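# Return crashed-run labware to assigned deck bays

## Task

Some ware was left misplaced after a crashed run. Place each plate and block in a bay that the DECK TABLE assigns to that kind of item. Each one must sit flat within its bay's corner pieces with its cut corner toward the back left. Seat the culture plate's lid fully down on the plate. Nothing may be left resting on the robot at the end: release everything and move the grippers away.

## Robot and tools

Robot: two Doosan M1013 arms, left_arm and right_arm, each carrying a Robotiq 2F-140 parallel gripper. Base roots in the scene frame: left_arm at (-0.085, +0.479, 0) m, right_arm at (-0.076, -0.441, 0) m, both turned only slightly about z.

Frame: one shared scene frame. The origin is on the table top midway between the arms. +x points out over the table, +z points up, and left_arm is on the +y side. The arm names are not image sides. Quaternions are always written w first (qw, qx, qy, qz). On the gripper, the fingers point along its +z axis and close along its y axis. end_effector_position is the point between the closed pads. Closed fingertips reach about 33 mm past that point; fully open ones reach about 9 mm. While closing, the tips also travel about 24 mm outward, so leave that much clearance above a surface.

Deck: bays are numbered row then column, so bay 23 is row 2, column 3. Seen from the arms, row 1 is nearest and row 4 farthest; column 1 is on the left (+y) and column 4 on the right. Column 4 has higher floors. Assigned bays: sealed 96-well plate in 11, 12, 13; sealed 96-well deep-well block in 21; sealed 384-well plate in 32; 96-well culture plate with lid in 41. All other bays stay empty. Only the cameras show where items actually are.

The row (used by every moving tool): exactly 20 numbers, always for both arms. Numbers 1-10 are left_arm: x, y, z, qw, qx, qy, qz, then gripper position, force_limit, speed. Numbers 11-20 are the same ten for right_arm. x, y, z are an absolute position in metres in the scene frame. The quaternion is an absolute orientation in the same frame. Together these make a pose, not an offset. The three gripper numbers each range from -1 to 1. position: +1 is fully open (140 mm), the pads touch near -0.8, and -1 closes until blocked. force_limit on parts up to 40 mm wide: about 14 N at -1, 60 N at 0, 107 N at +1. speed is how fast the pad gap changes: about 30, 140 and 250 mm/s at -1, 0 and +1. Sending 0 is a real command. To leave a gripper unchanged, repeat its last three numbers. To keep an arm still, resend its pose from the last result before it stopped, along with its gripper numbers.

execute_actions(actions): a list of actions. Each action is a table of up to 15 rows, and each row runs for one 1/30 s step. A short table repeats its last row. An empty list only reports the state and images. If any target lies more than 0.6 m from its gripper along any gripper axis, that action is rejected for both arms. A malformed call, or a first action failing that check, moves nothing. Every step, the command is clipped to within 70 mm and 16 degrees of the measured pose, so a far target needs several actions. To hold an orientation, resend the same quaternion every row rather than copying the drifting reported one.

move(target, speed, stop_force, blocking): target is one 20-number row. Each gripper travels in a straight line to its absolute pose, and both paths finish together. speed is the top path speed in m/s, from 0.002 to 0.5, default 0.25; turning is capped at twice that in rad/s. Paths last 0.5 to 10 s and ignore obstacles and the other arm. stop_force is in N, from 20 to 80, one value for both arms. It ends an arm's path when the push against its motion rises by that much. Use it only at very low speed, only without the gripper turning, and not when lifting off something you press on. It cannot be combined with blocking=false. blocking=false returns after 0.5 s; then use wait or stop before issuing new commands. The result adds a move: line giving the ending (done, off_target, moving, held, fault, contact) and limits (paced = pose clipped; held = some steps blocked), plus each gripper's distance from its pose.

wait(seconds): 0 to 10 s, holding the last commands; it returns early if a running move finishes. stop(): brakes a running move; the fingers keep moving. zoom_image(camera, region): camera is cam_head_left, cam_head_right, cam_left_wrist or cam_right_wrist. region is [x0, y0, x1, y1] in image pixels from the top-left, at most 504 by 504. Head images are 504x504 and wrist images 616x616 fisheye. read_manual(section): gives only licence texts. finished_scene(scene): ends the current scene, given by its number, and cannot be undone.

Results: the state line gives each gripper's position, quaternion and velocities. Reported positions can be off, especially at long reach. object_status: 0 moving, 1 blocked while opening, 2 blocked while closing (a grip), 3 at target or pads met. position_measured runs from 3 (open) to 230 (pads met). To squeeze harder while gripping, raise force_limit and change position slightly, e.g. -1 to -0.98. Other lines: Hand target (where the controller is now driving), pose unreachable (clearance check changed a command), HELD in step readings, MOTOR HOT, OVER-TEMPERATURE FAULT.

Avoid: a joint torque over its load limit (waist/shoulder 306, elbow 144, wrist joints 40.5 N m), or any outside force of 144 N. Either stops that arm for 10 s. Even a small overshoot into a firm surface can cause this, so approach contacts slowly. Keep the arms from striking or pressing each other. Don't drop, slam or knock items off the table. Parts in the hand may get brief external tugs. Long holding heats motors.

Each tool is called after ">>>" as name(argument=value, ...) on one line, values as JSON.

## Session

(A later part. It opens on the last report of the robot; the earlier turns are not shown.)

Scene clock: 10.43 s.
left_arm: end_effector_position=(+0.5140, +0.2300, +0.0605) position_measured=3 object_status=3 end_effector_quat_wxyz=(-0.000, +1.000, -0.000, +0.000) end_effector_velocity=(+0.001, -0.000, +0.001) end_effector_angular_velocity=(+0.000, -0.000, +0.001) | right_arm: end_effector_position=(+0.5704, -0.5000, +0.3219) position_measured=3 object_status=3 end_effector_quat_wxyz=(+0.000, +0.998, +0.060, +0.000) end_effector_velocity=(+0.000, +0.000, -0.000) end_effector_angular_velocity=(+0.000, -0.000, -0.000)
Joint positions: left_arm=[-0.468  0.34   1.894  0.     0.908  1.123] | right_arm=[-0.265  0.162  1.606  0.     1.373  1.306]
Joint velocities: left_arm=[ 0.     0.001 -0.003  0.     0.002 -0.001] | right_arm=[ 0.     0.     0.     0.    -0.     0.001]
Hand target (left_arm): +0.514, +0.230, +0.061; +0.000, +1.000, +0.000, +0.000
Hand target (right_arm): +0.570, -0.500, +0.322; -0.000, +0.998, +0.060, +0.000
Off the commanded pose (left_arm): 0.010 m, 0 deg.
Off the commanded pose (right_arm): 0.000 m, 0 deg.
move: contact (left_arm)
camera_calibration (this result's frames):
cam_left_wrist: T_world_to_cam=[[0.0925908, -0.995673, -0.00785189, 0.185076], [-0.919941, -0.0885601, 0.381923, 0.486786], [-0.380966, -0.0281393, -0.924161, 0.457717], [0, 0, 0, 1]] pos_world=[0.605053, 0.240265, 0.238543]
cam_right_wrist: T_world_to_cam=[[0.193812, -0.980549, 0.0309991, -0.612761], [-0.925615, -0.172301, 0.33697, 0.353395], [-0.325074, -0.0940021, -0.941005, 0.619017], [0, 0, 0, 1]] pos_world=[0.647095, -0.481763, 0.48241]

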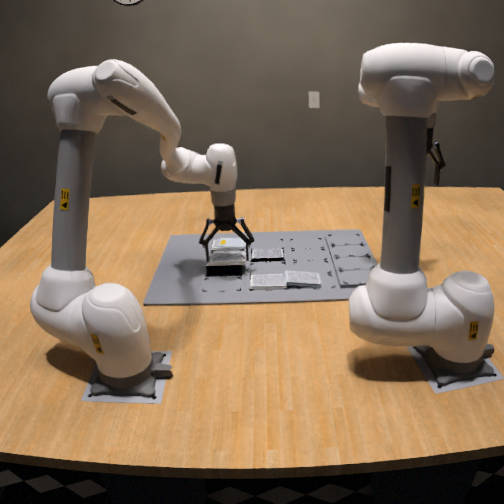

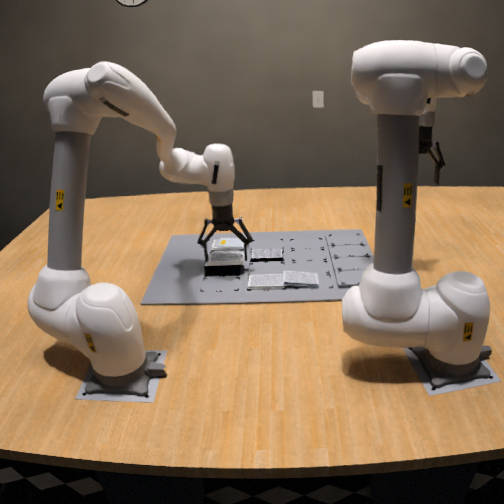

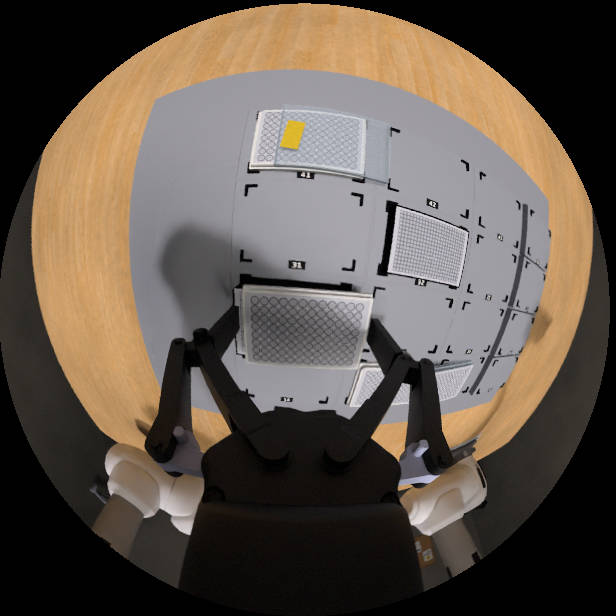

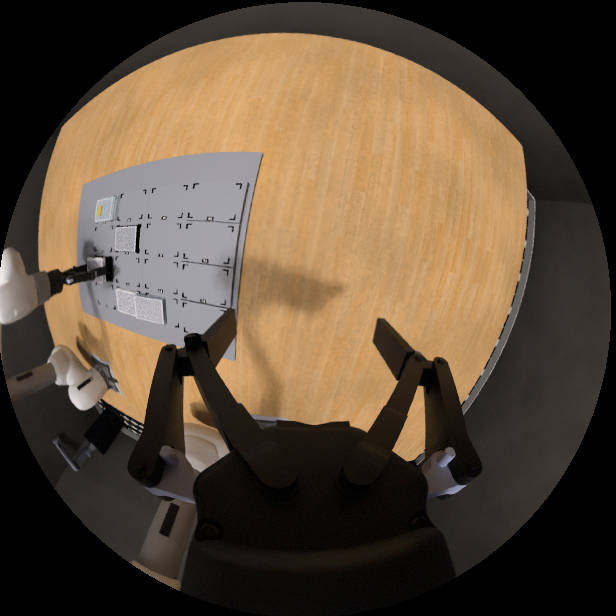

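>>> move(target=[0.514,0.230,0.067,0,1,0.0,0,1,0,0,0.5704,-0.5,0.3219,0,0.998,0.06,0,1,0,0], speed=0.03)

>>> move(target=[0.514,0.230,0.067,0,1,0.0,0,-1,-0.3,-0.8,0.5704,-0.5,0.3219,0,0.998,0.06,0,1,0,0])

>>> move(target=[0.514,0.230,0.10,0,1,0.0,0,-1,-0.3,-0.8,0.5704,-0.5,0.3219,0,0.998,0.06,0,1,0,0], speed=0.08)

>>> move(target=[0.395,0.243,0.07,0,1,0.0,0,-1,-0.3,-0.8,0.5704,-0.5,0.3219,0,0.998,0.06,0,1,0,0], speed=0.12)

>>> zoom_image(camera="cam_left_wrist", region=[150,200,470,440])

>>> zoom_image(camera="cam_head_left", region=[170,220,300,310])

Scene clock: 11.77 s.
left_arm: end_effector_position=(+0.5140, +0.2300, +0.0670) position_measured=3 object_status=3 end_effector_quat_wxyz=(+0.000, +1.000, +0.000, -0.000) end_effector_velocity=(-0.000, +0.000, +0.000) end_effector_angular_velocity=(+0.001, +0.000, -0.000) | right_arm: end_effector_position=(+0.5704, -0.5000, +0.3219) position_measured=3 object_status=3 end_effector_quat_wxyz=(-0.000, +0.998, +0.060, +0.000) end_effector_velocity=(-0.000, +0.000, -0.000) end_effector_angular_velocity=(+0.000, +0.001, -0.000)
Joint positions: left_arm=[-0.468  0.333  1.889 -0.     0.92   1.123] | right_arm=[-0.265  0.162  1.606  0.     1.373  1.306]
Joint velocities: left_arm=[ 0.    -0.001  0.001  0.001  0.    -0.   ] | right_arm=[-0.     0.    -0.     0.     0.001 -0.   ]
Hand target (left_arm): +0.514, +0.230, +0.067; +0.000, +1.000, -0.000, -0.000
Hand target (right_arm): +0.570, -0.500, +0.322; -0.000, +0.998, +0.060, +0.000
Off the commanded pose (left_arm): 0.000 m, 0 deg.
Off the commanded pose (right_arm): 0.000 m, 0 deg.
move: done
camera_calibration (this result's frames):
cam_left_wrist: T_world_to_cam=[[0.0927312, -0.995661, -0.00772942, 0.18497], [-0.919875, -0.0886388, 0.382065, 0.484273], [-0.381092, -0.0283193, -0.924103, 0.463848], [0, 0, 0, 1]] pos_world=[0.605087, 0.240229, 0.245049]
cam_right_wrist: T_world_to_cam=[[0.193812, -0.980549, 0.0309988, -0.612761], [-0.925615, -0.172301, 0.33697, 0.353395], [-0.325074, -0.0940019, -0.941005, 0.619017], [0, 0, 0, 1]] pos_world=[0.647095, -0.481763, 0.482409]

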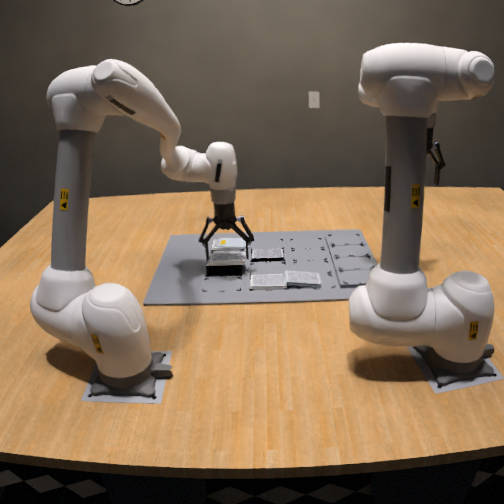

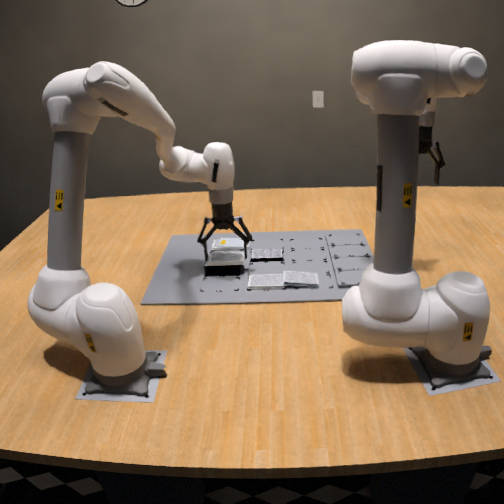

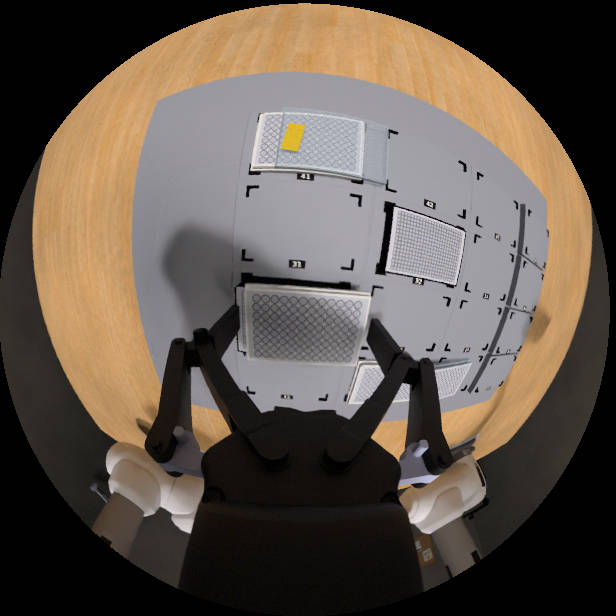

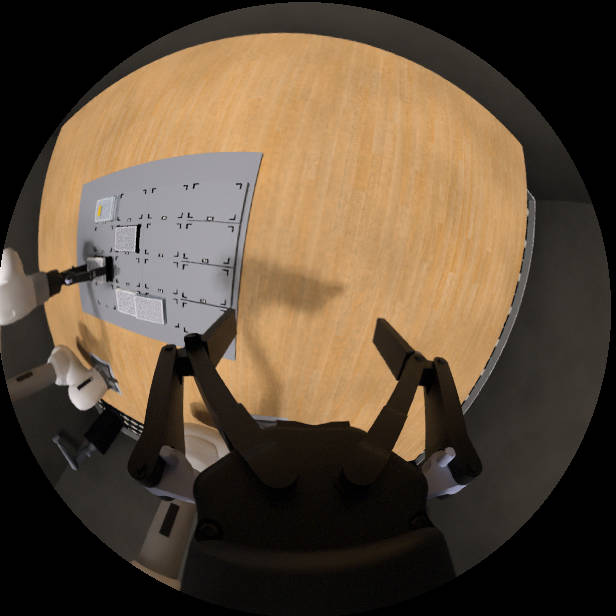

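Scene clock: 12.47 s.
left_arm: end_effector_position=(+0.5140, +0.2300, +0.0672) position_measured=32 object_status=2 end_effector_quat_wxyz=(+0.000, +1.000, +0.000, +0.000) end_effector_velocity=(-0.001, -0.000, -0.000) end_effector_angular_velocity=(+0.000, +0.001, -0.000) | right_arm: end_effector_position=(+0.5704, -0.5000, +0.3219) position_measured=3 object_status=3 end_effector_quat_wxyz=(+0.000, +0.998, +0.060, +0.000) end_effector_velocity=(+0.000, -0.000, -0.000) end_effector_angular_velocity=(-0.000, -0.001, -0.001)
Joint positions: left_arm=[-0.468  0.333  1.889 -0.     0.92   1.123] | right_arm=[-0.265  0.162  1.606 -0.     1.373  1.306]
Joint velocities: left_arm=[-0. -0.  0. -0.  0.  0.] | right_arm=[-0.     0.     0.     0.    -0.001  0.   ]
Hand target (left_arm): +0.514, +0.230, +0.067; -0.000, +1.000, +0.000, -0.000
Hand target (right_arm): +0.570, -0.500, +0.322; -0.000, +0.998, +0.060, -0.000
Off the commanded pose (left_arm): 0.000 m, 0 deg.
Off the commanded pose (right_arm): 0.000 m, 0 deg.
move: done
camera_calibration (this result's frames):
cam_left_wrist: T_world_to_cam=[[0.0927046, -0.995664, -0.0076735, 0.184974], [-0.919942, -0.0885975, 0.381914, 0.484276], [-0.380938, -0.028346, -0.924166, 0.463954], [0, 0, 0, 1]] pos_world=[0.605095, 0.240229, 0.245238]
cam_right_wrist: T_world_to_cam=[[0.193812, -0.980549, 0.0309993, -0.612761], [-0.925615, -0.172301, 0.33697, 0.353395], [-0.325074, -0.0940023, -0.941005, 0.619017], [0, 0, 0, 1]] pos_world=[0.647095, -0.481763, 0.48241]

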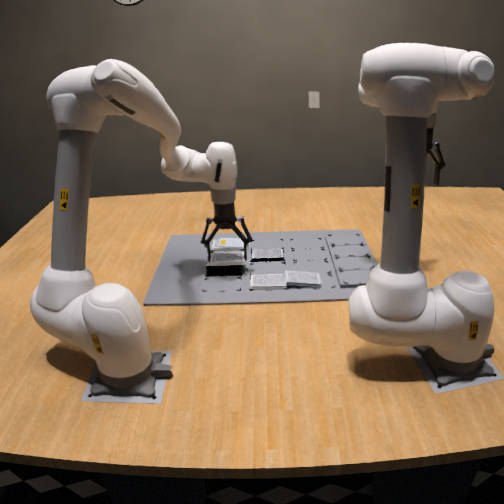

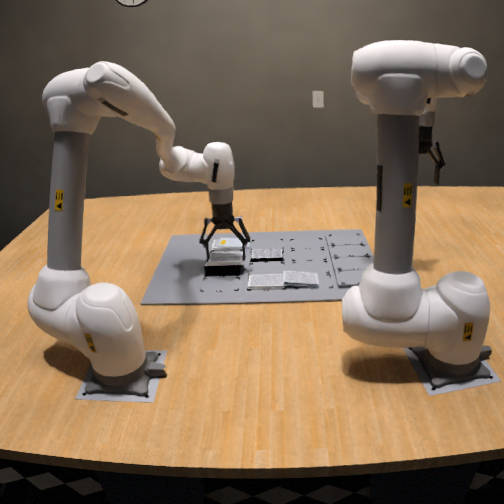

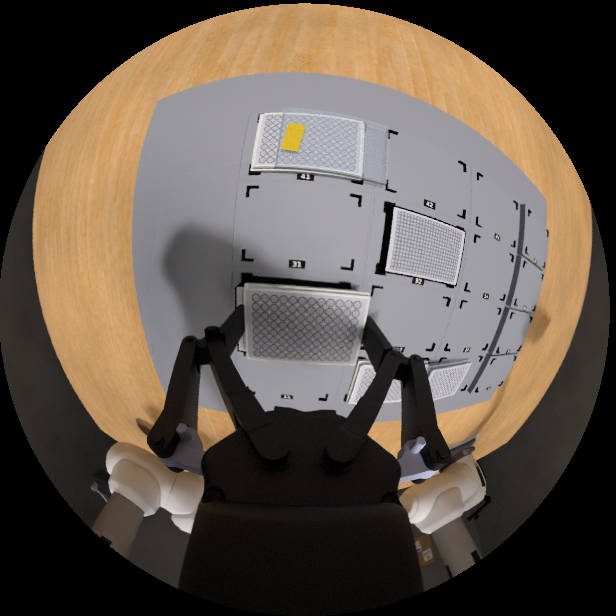

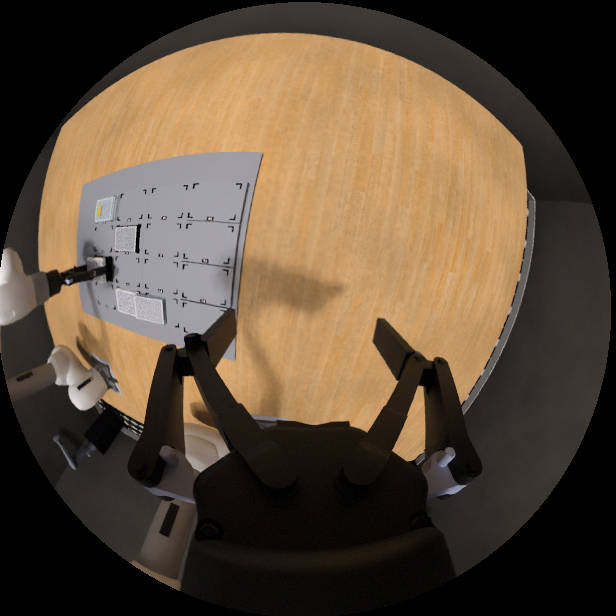

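Scene clock: 13.20 s.
left_arm: end_effector_position=(+0.5140, +0.2300, +0.1000) position_measured=33 object_status=2 end_effector_quat_wxyz=(+0.000, +1.000, -0.000, +0.000) end_effector_velocity=(-0.001, +0.000, -0.001) end_effector_angular_velocity=(+0.000, +0.002, -0.000) | right_arm: end_effector_position=(+0.5704, -0.5000, +0.3219) position_measured=3 object_status=3 end_effector_quat_wxyz=(-0.000, +0.998, +0.060, +0.000) end_effector_velocity=(-0.000, +0.000, +0.000) end_effector_angular_velocity=(+0.000, +0.001, +0.001)
Joint positions: left_arm=[-0.468  0.301  1.863 -0.     0.978  1.123] | right_arm=[-0.265  0.162  1.606  0.     1.373  1.306]
Joint velocities: left_arm=[-0.     0.001  0.001 -0.001  0.     0.   ] | right_arm=[ 0.    -0.     0.     0.     0.001 -0.001]
Hand target (left_arm): +0.514, +0.230, +0.100; +0.000, +1.000, -0.000, -0.000
Hand target (right_arm): +0.570, -0.500, +0.322; -0.000, +0.998, +0.060, +0.000
Off the commanded pose (left_arm): 0.000 m, 0 deg.
Off the commanded pose (right_arm): 0.000 m, 0 deg.
move: done
camera_calibration (this result's frames):
cam_left_wrist: T_world_to_cam=[[0.092543, -0.995679, -0.00774865, 0.185336], [-0.919916, -0.0884741, 0.382003, 0.471656], [-0.381038, -0.0282236, -0.924129, 0.494346], [0, 0, 0, 1]] pos_world=[0.605097, 0.240217, 0.278101]
cam_right_wrist: T_world_to_cam=[[0.193812, -0.980549, 0.030999, -0.612761], [-0.925615, -0.172301, 0.33697, 0.353395], [-0.325074, -0.0940021, -0.941005, 0.619017], [0, 0, 0, 1]] pos_world=[0.647095, -0.481763, 0.482409]

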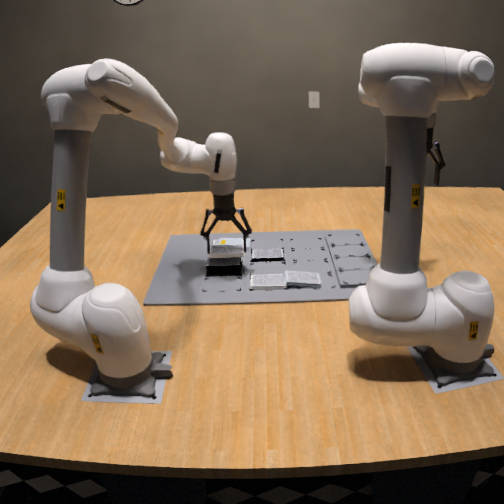

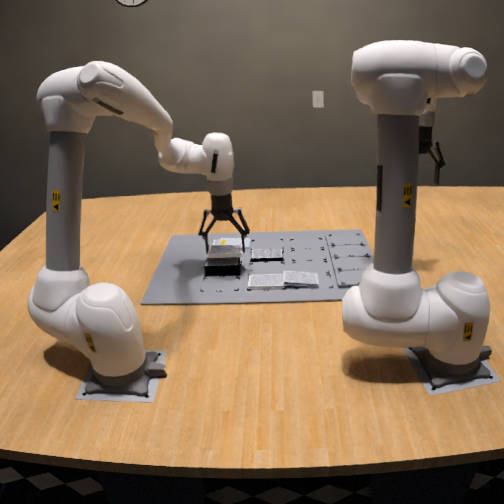

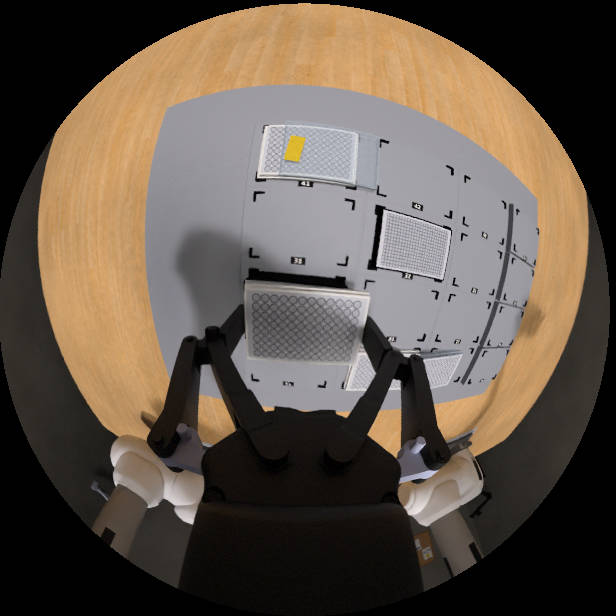

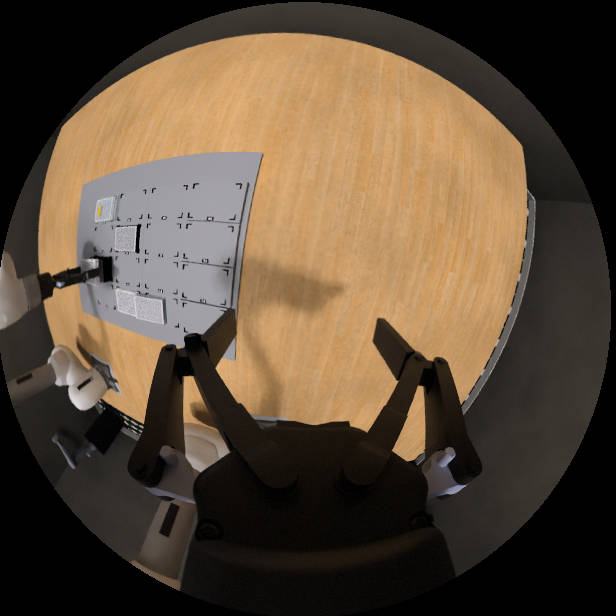

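Scene clock: 14.53 s.
left_arm: end_effector_position=(+0.3950, +0.2431, +0.0702) position_measured=33 object_status=2 end_effector_quat_wxyz=(-0.000, +1.000, +0.000, -0.000) end_effector_velocity=(-0.001, +0.000, -0.001) end_effector_angular_velocity=(+0.001, +0.002, -0.000) | right_arm: end_effector_position=(+0.5704, -0.5000, +0.3219) position_measured=3 object_status=3 end_effector_quat_wxyz=(+0.000, +0.998, +0.060, +0.000) end_effector_velocity=(-0.000, -0.000, -0.000) end_effector_angular_velocity=(-0.000, +0.001, -0.000)
Joint positions: left_arm=[-0.542  0.172  2.1   -0.     0.87   1.049] | right_arm=[-0.265  0.162  1.606  0.     1.373  1.306]
Joint velocities: left_arm=[ 0.     0.001  0.001 -0.     0.     0.   ] | right_arm=[-0.001  0.     0.    -0.     0.001 -0.   ]
Hand target (left_arm): +0.395, +0.243, +0.070; -0.000, +1.000, +0.000, -0.000
Hand target (right_arm): +0.570, -0.500, +0.322; -0.000, +0.998, +0.060, +0.000
Off the commanded pose (left_arm): 0.000 m, 0 deg.
Off the commanded pose (right_arm): 0.000 m, 0 deg.
move: done
camera_calibration (this result's frames):
cam_left_wrist: T_world_to_cam=[[0.0927301, -0.995661, -0.00779638, 0.209085], [-0.919882, -0.0886641, 0.382041, 0.374771], [-0.381075, -0.028255, -0.924112, 0.421767], [0, 0, 0, 1]] pos_world=[0.486082, 0.253324, 0.248212]
cam_right_wrist: T_world_to_cam=[[0.193812, -0.980549, 0.0309991, -0.612761], [-0.925615, -0.172301, 0.33697, 0.353395], [-0.325074, -0.0940021, -0.941005, 0.619017], [0, 0, 0, 1]] pos_world=[0.647095, -0.481763, 0.482409]

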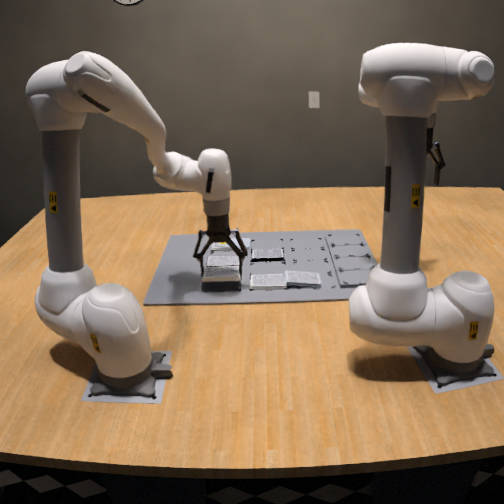

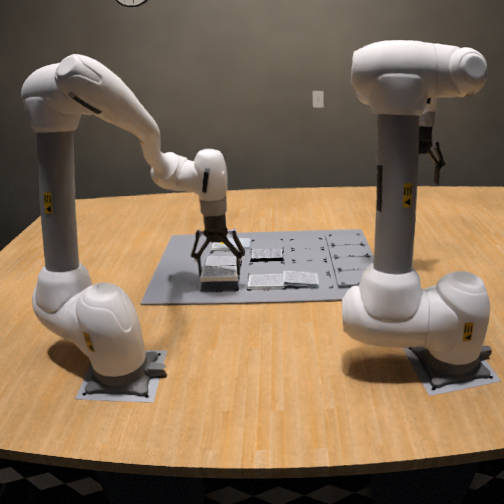

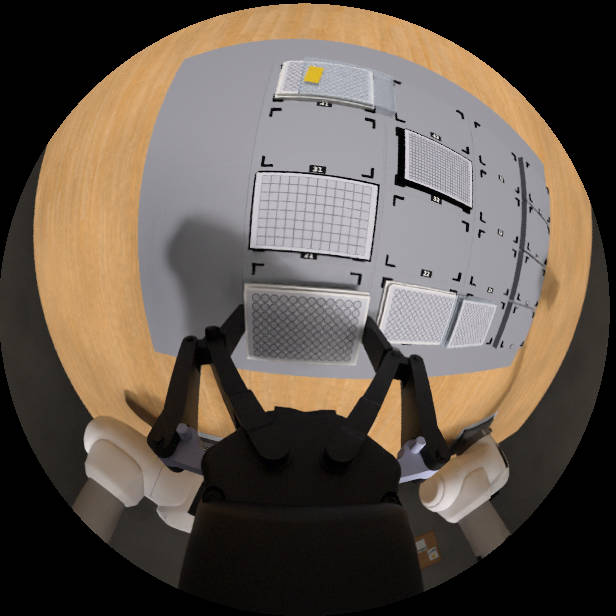

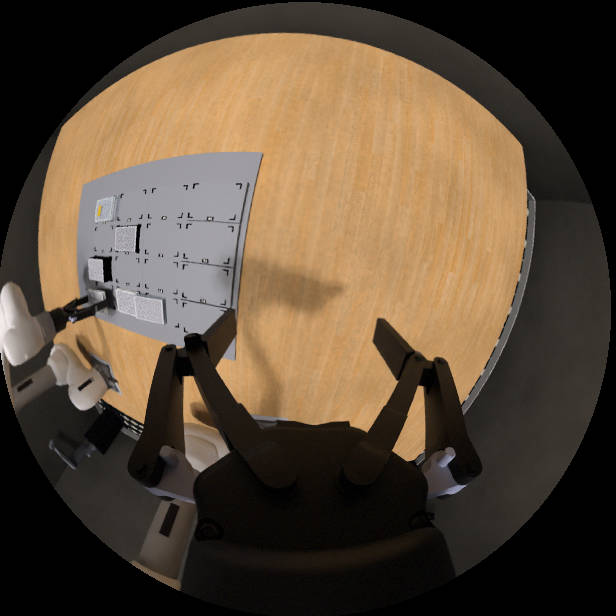

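Region (150, 200, 470, 440) of cam_left_wrist's 616x616 image, scaled by 1.575, with more detail than that image has; it fills the top 378 rows of this view, and the rest is white.

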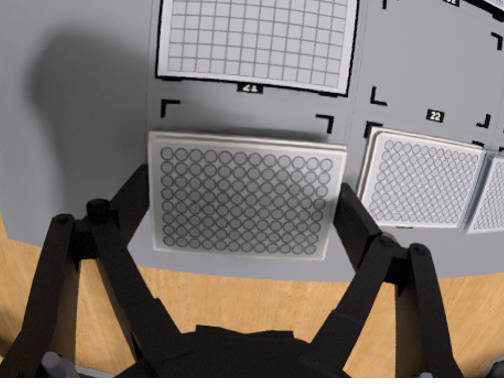

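Region (170, 220, 300, 310) of cam_head_left's 504x504 image, scaled by 3.877, with more detail than that image has; it fills the top 349 rows of this view, and the rest is white.

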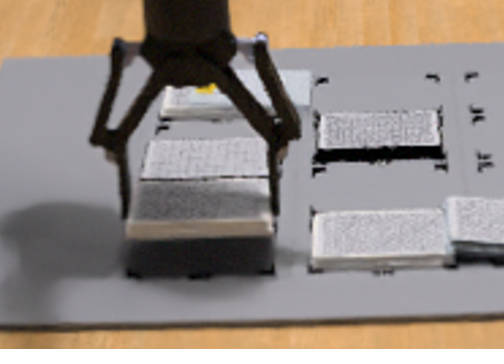

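>>> move(target=[0.403,0.2455,0.036,0,1,0.0,0,-1,-0.3,-0.8,0.5704,-0.5,0.3219,0,0.998,0.06,0,1,0,0], speed=0.06)

>>> zoom_image(camera="cam_left_wrist", region=[210,250,410,390])

>>> zoom_image(camera="cam_head_left", region=[185,250,265,300])

Scene clock: 15.93 s.
left_arm: end_effector_position=(+0.4030, +0.2455, +0.0359) position_measured=33 object_status=2 end_effector_quat_wxyz=(-0.000, +1.000, +0.000, -0.000) end_effector_velocity=(-0.001, +0.000, -0.001) end_effector_angular_velocity=(-0.000, +0.002, +0.002) | right_arm: end_effector_position=(+0.5704, -0.5000, +0.3219) position_measured=3 object_status=3 end_effector_quat_wxyz=(+0.000, +0.998, +0.060, +0.000) end_effector_velocity=(+0.000, +0.001, -0.000) end_effector_angular_velocity=(+0.001, -0.000, +0.001)
Joint positions: left_arm=[-0.531  0.224  2.116  0.     0.802  1.06 ] | right_arm=[-0.265  0.162  1.606  0.     1.373  1.306]
Joint velocities: left_arm=[ 0.001  0.001  0.001 -0.001 -0.    -0.   ] | right_arm=[ 0.001  0.     0.     0.001 -0.    -0.   ]
Hand target (left_arm): +0.403, +0.246, +0.036; -0.000, +1.000, +0.000, +0.000
Hand target (right_arm): +0.570, -0.500, +0.322; -0.000, +0.998, +0.060, +0.000
Off the commanded pose (left_arm): 0.000 m, 0 deg.
Off the commanded pose (right_arm): 0.000 m, 0 deg.
move: done
camera_calibration (this result's frames):
cam_left_wrist: T_world_to_cam=[[0.0926189, -0.995671, -0.0078714, 0.210588], [-0.91989, -0.0885899, 0.382039, 0.395377], [-0.381083, -0.0281433, -0.924112, 0.39323], [0, 0, 0, 1]] pos_world=[0.494052, 0.255769, 0.213997]
cam_right_wrist: T_world_to_cam=[[0.193812, -0.980549, 0.030999, -0.612761], [-0.925615, -0.172302, 0.33697, 0.353395], [-0.325074, -0.0940021, -0.941005, 0.619017], [0, 0, 0, 1]] pos_world=[0.647095, -0.481763, 0.482409]

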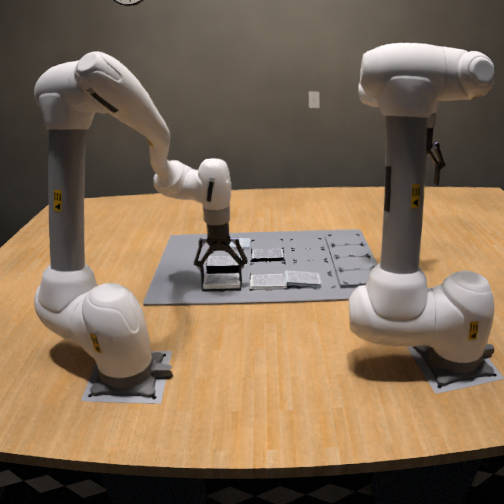

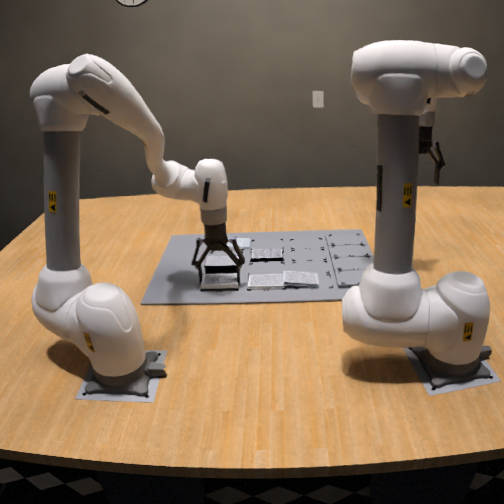

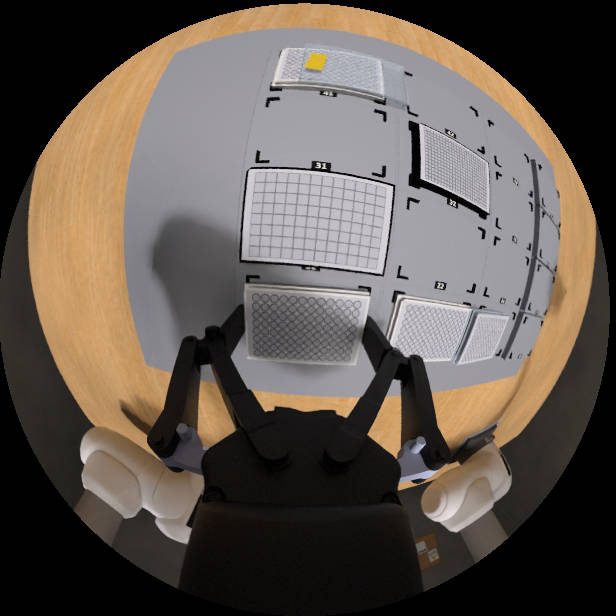

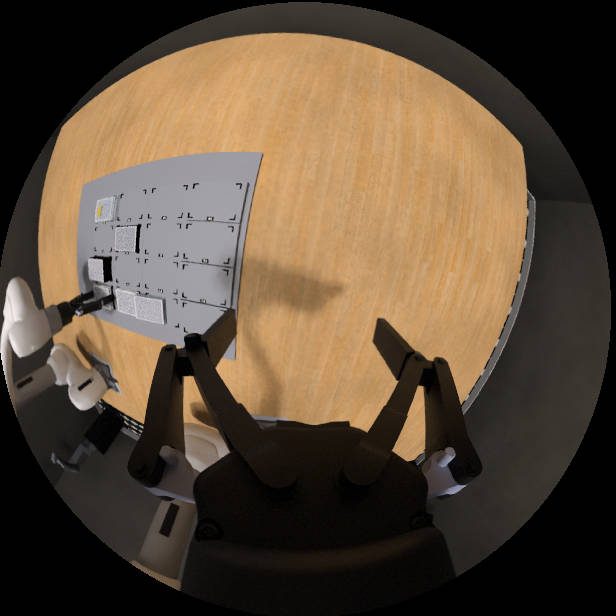

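Region (210, 250, 410, 390) of cam_left_wrist's 616x616 image, scaled by 2.520, with more detail than that image has; it fills the top 353 rows of this view, and the rest is white.

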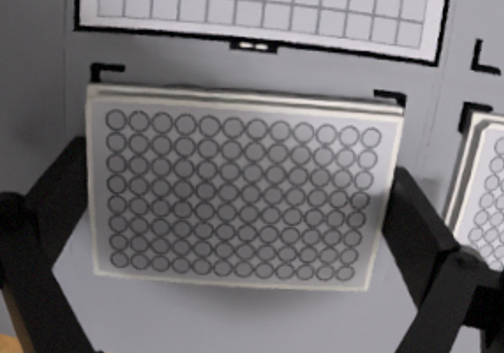

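Region (185, 250, 265, 300) of cam_head_left's 504x504 image, scaled by 6.300, with more detail than that image has; it fills the top 315 rows of this view, and the rest is white.

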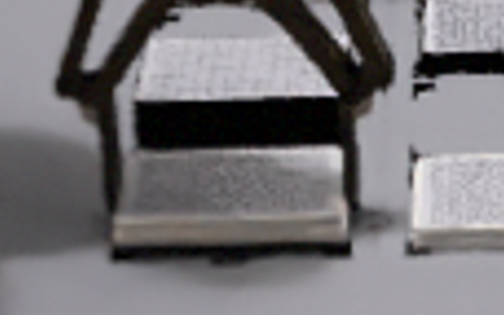

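>>> move(target=[0.403,0.2442,0.031,0,1,-0.015,0,-1,-0.3,-0.8,0.5704,-0.5,0.3219,0,0.998,0.06,0,1,0,0], speed=0.03)

>>> zoom_image(camera="cam_left_wrist", region=[210,250,410,390])

>>> zoom_image(camera="cam_head_left", region=[185,250,265,300])

Scene clock: 17.53 s.
left_arm: end_effector_position=(+0.4030, +0.2442, +0.0310) position_measured=33 object_status=2 end_effector_quat_wxyz=(-0.000, +1.000, -0.015, +0.000) end_effector_velocity=(+0.001, -0.001, +0.000) end_effector_angular_velocity=(-0.001, -0.002, +0.000) | right_arm: end_effector_position=(+0.5704, -0.5000, +0.3219) position_measured=3 object_status=3 end_effector_quat_wxyz=(-0.000, +0.998, +0.060, +0.000) end_effector_velocity=(-0.000, -0.000, -0.000) end_effector_angular_velocity=(-0.000, +0.001, +0.001)
Joint positions: left_arm=[-0.533  0.231  2.118  0.     0.792  1.088] | right_arm=[-0.265  0.162  1.606  0.     1.373  1.306]
Joint velocities: left_arm=[-0.     0.    -0.001  0.    -0.001 -0.   ] | right_arm=[ 0.     0.     0.    -0.001  0.    -0.001]
Hand target (left_arm): +0.403, +0.244, +0.031; -0.000, +1.000, -0.015, +0.000
Hand target (right_arm): +0.570, -0.500, +0.322; -0.000, +0.998, +0.060, +0.000
Off the commanded pose (left_arm): 0.000 m, 0 deg.
Off the commanded pose (right_arm): 0.000 m, 0 deg.
move: done
camera_calibration (this result's frames):
cam_left_wrist: T_world_to_cam=[[0.0626724, -0.998003, -0.00784031, 0.221871], [-0.922153, -0.0609102, 0.381999, 0.391343], [-0.381714, -0.0167108, -0.924129, 0.386102], [0, 0, 0, 1]] pos_world=[0.494354, 0.251717, 0.209055]
cam_right_wrist: T_world_to_cam=[[0.193812, -0.980549, 0.0309989, -0.612761], [-0.925615, -0.172302, 0.33697, 0.353395], [-0.325074, -0.094002, -0.941005, 0.619017], [0, 0, 0, 1]] pos_world=[0.647095, -0.481762, 0.48241]

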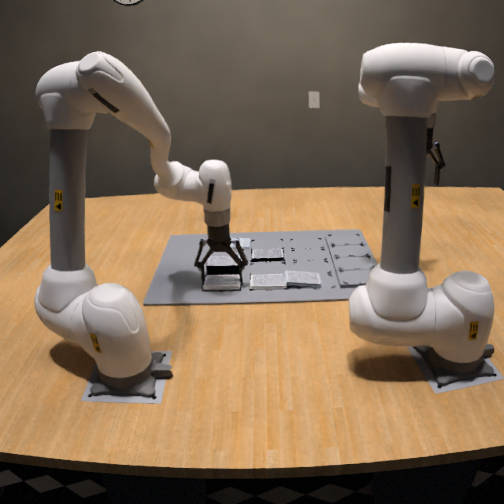

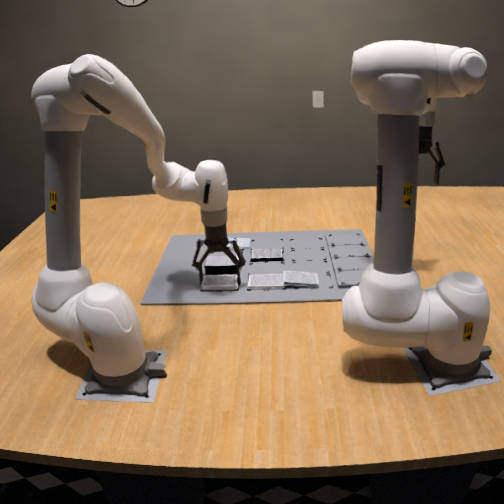

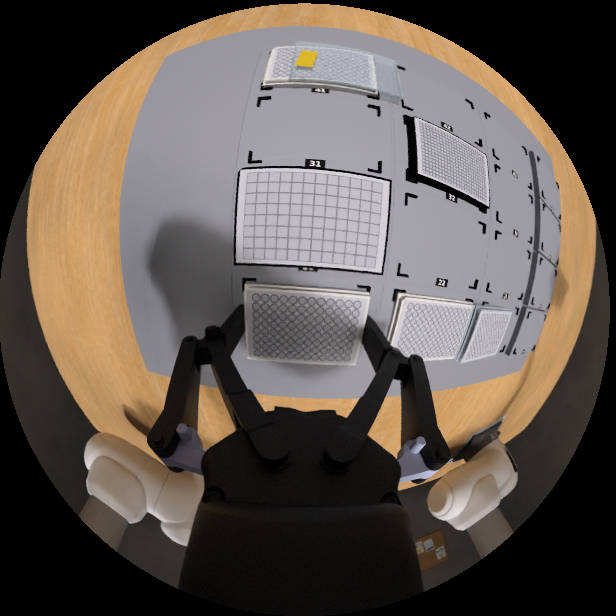

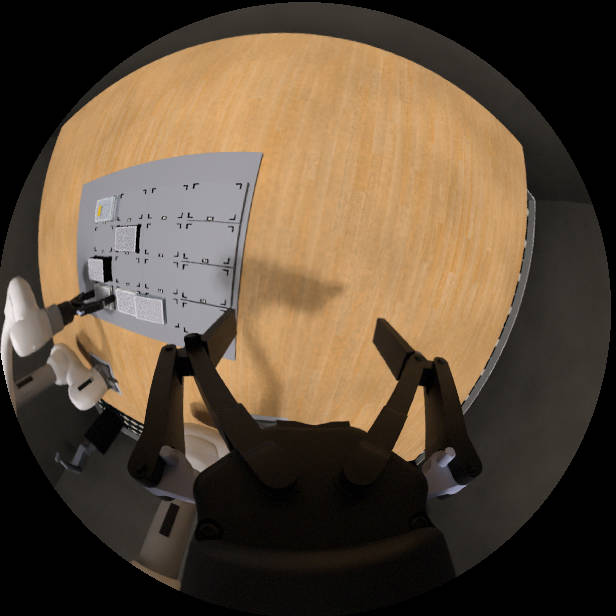

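Region (210, 250, 410, 390) of cam_left_wrist's 616x616 image, scaled by 2.520, with more detail than that image has; it fills the top 353 rows of this view, and the rest is white.

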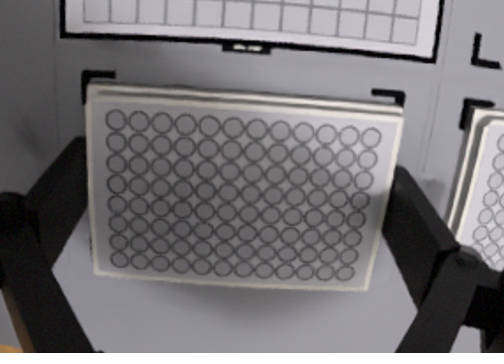

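Region (185, 250, 265, 300) of cam_head_left's 504x504 image, scaled by 6.300, with more detail than that image has; it fills the top 315 rows of this view, and the rest is white.

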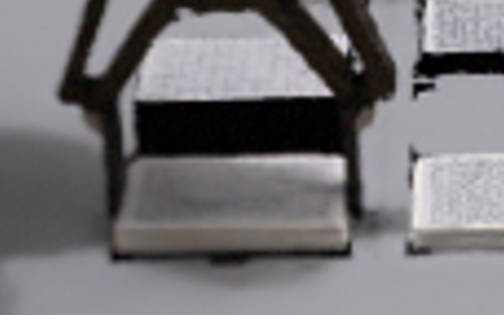

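>>> move(target=[0.402,0.2453,0.031,0,1,-0.015,0,-1,-0.3,-0.8,0.5704,-0.5,0.3219,0,0.998,0.06,0,1,0,0], speed=0.03)

>>> move(target=[0.402,0.2453,0.020,0,1,-0.015,0,-1,-0.3,-0.8,0.5704,-0.5,0.3219,0,0.998,0.06,0,1,0,0], speed=0.006, stop_force=20)

>>> zoom_image(camera="cam_left_wrist", region=[210,250,410,390])

>>> zoom_image(camera="cam_head_left", region=[185,250,265,300])

Scene clock: 18.57 s.
left_arm: end_effector_position=(+0.4020, +0.2453, +0.0310) position_measured=33 object_status=2 end_effector_quat_wxyz=(-0.000, +1.000, -0.015, +0.000) end_effector_velocity=(-0.000, +0.000, +0.000) end_effector_angular_velocity=(+0.001, +0.000, -0.000) | right_arm: end_effector_position=(+0.5704, -0.5000, +0.3219) position_measured=3 object_status=3 end_effector_quat_wxyz=(-0.000, +0.998, +0.060, +0.000) end_effector_velocity=(+0.000, -0.000, -0.000) end_effector_angular_velocity=(-0.000, -0.001, -0.001)
Joint positions: left_arm=[-0.532  0.229  2.121  0.     0.792  1.089] | right_arm=[-0.265  0.162  1.606  0.     1.373  1.306]
Joint velocities: left_arm=[ 0.    -0.    -0.     0.001  0.001 -0.   ] | right_arm=[-0.     0.     0.     0.    -0.001  0.001]
Hand target (left_arm): +0.402, +0.245, +0.031; -0.000, +1.000, -0.015, +0.000
Hand target (right_arm): +0.570, -0.500, +0.322; -0.000, +0.998, +0.060, +0.000
Off the commanded pose (left_arm): 0.000 m, 0 deg.
Off the commanded pose (right_arm): 0.000 m, 0 deg.
move: done
camera_calibration (this result's frames):
cam_left_wrist: T_world_to_cam=[[0.0626132, -0.998007, -0.00784523, 0.223035], [-0.922154, -0.0608572, 0.382006, 0.390476], [-0.381722, -0.0166841, -0.924126, 0.385734], [0, 0, 0, 1]] pos_world=[0.493357, 0.252789, 0.209053]
cam_right_wrist: T_world_to_cam=[[0.193813, -0.980549, 0.0309989, -0.612761], [-0.925615, -0.172302, 0.33697, 0.353395], [-0.325074, -0.0940021, -0.941005, 0.619017], [0, 0, 0, 1]] pos_world=[0.647095, -0.481763, 0.482409]

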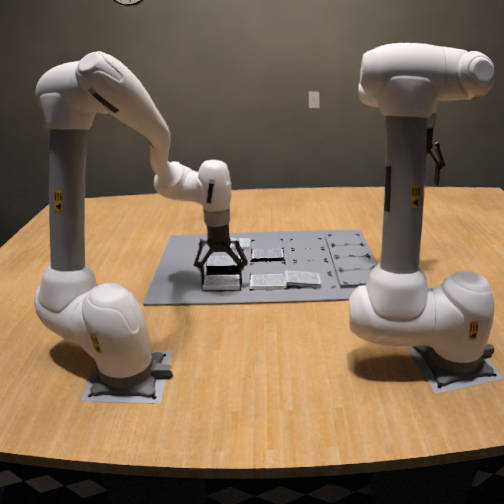

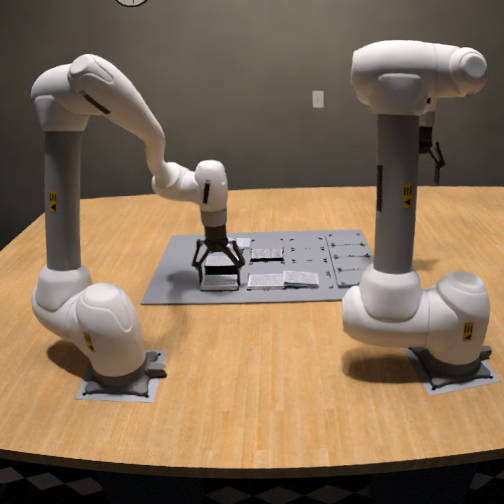

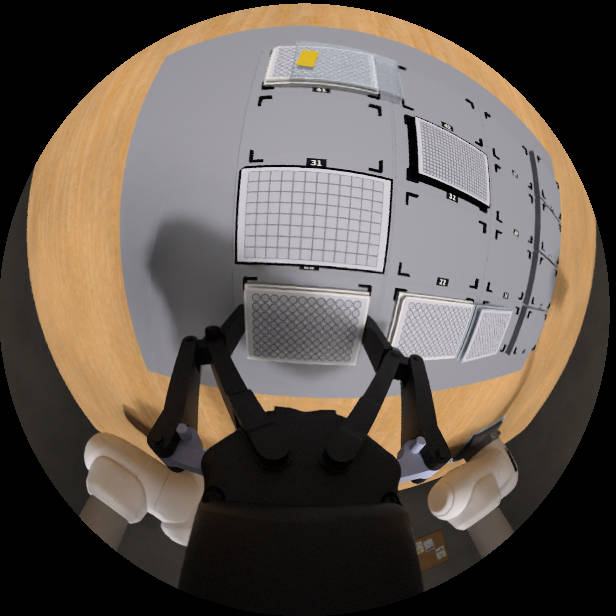

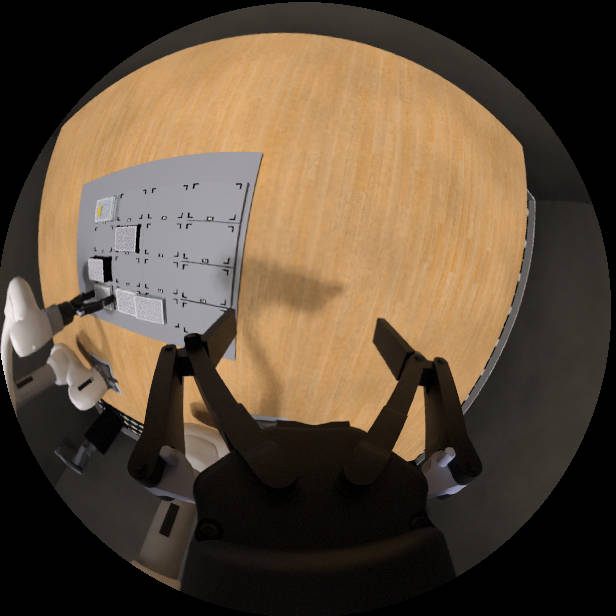

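Scene clock: 19.57 s.
left_arm: end_effector_position=(+0.4020, +0.2453, +0.0269) position_measured=33 object_status=2 end_effector_quat_wxyz=(-0.000, +1.000, -0.015, +0.000) end_effector_velocity=(+0.000, -0.000, +0.000) end_effector_angular_velocity=(+0.001, +0.001, +0.000) | right_arm: end_effector_position=(+0.5704, -0.5000, +0.3219) position_measured=3 object_status=3 end_effector_quat_wxyz=(-0.000, +0.998, +0.060, +0.000) end_effector_velocity=(-0.000, -0.000, +0.000) end_effector_angular_velocity=(+0.000, +0.000, -0.000)
Joint positions: left_arm=[-0.532  0.235  2.124  0.     0.783  1.089] | right_arm=[-0.265  0.162  1.606  0.     1.373  1.306]
Joint velocities: left_arm=[ 0.     0.001 -0.002  0.     0.002 -0.   ] | right_arm=[-0.001 -0.    -0.     0.     0.001 -0.   ]
Hand target (left_arm): +0.402, +0.245, +0.027; +0.000, +1.000, -0.015, +0.000
Hand target (right_arm): +0.570, -0.500, +0.322; -0.000, +0.998, +0.060, +0.000
Off the commanded pose (left_arm): 0.007 m, 0 deg.
Off the commanded pose (right_arm): 0.000 m, 0 deg.
move: contact (left_arm)
camera_calibration (this result's frames):
cam_left_wrist: T_world_to_cam=[[0.0626607, -0.998004, -0.00779449, 0.222991], [-0.922182, -0.0608831, 0.381934, 0.39209], [-0.381647, -0.0167444, -0.924157, 0.381949], [0, 0, 0, 1]] pos_world=[0.493375, 0.252813, 0.204966]
cam_right_wrist: T_world_to_cam=[[0.193812, -0.980549, 0.030999, -0.612761], [-0.925615, -0.172301, 0.33697, 0.353395], [-0.325074, -0.094002, -0.941005, 0.619017], [0, 0, 0, 1]] pos_world=[0.647095, -0.481763, 0.482409]

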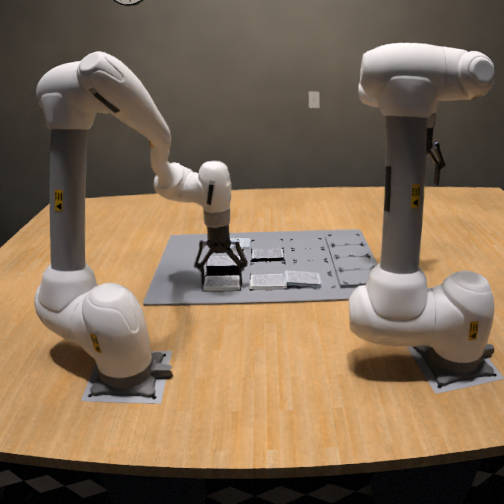

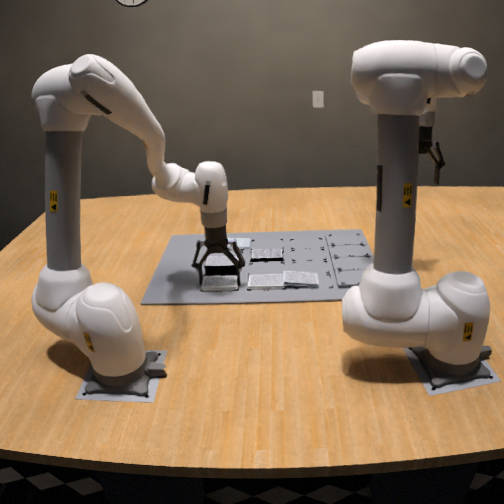

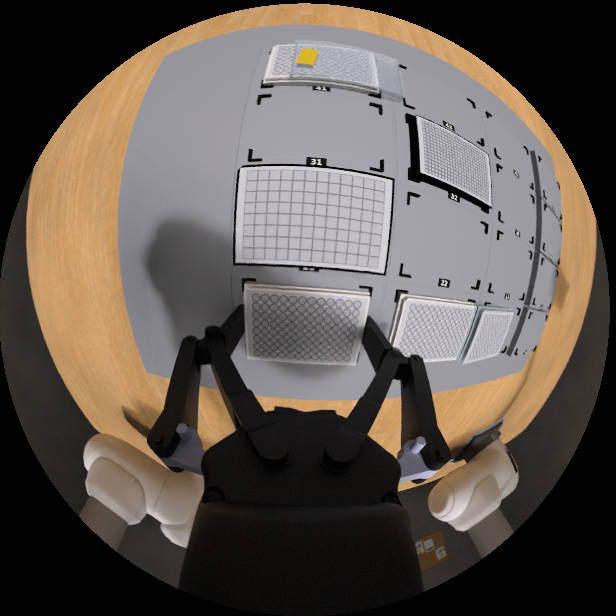

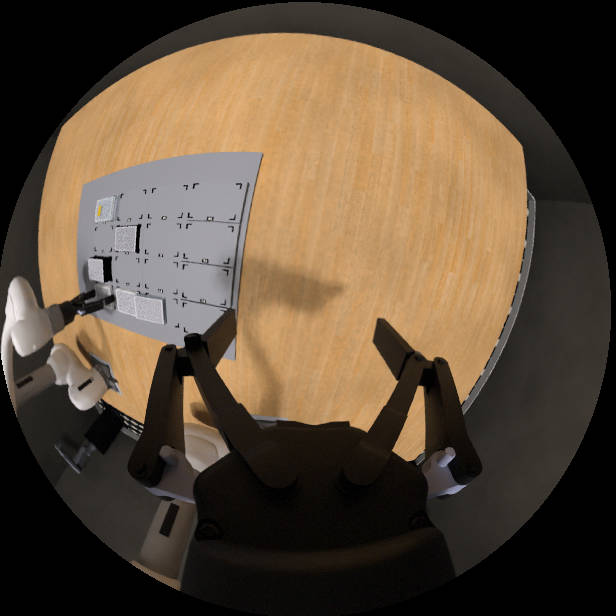

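Region (210, 250, 410, 390) of cam_left_wrist's 616x616 image, scaled by 2.520, with more detail than that image has; it fills the top 353 rows of this view, and the rest is white.

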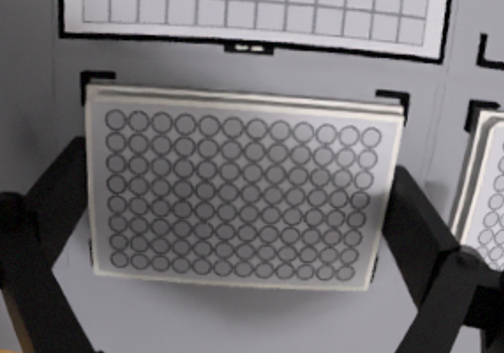

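Region (185, 250, 265, 300) of cam_head_left's 504x504 image, scaled by 6.300, with more detail than that image has; it fills the top 315 rows of this view, and the rest is white.

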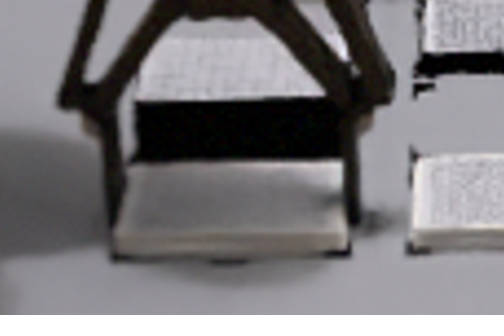

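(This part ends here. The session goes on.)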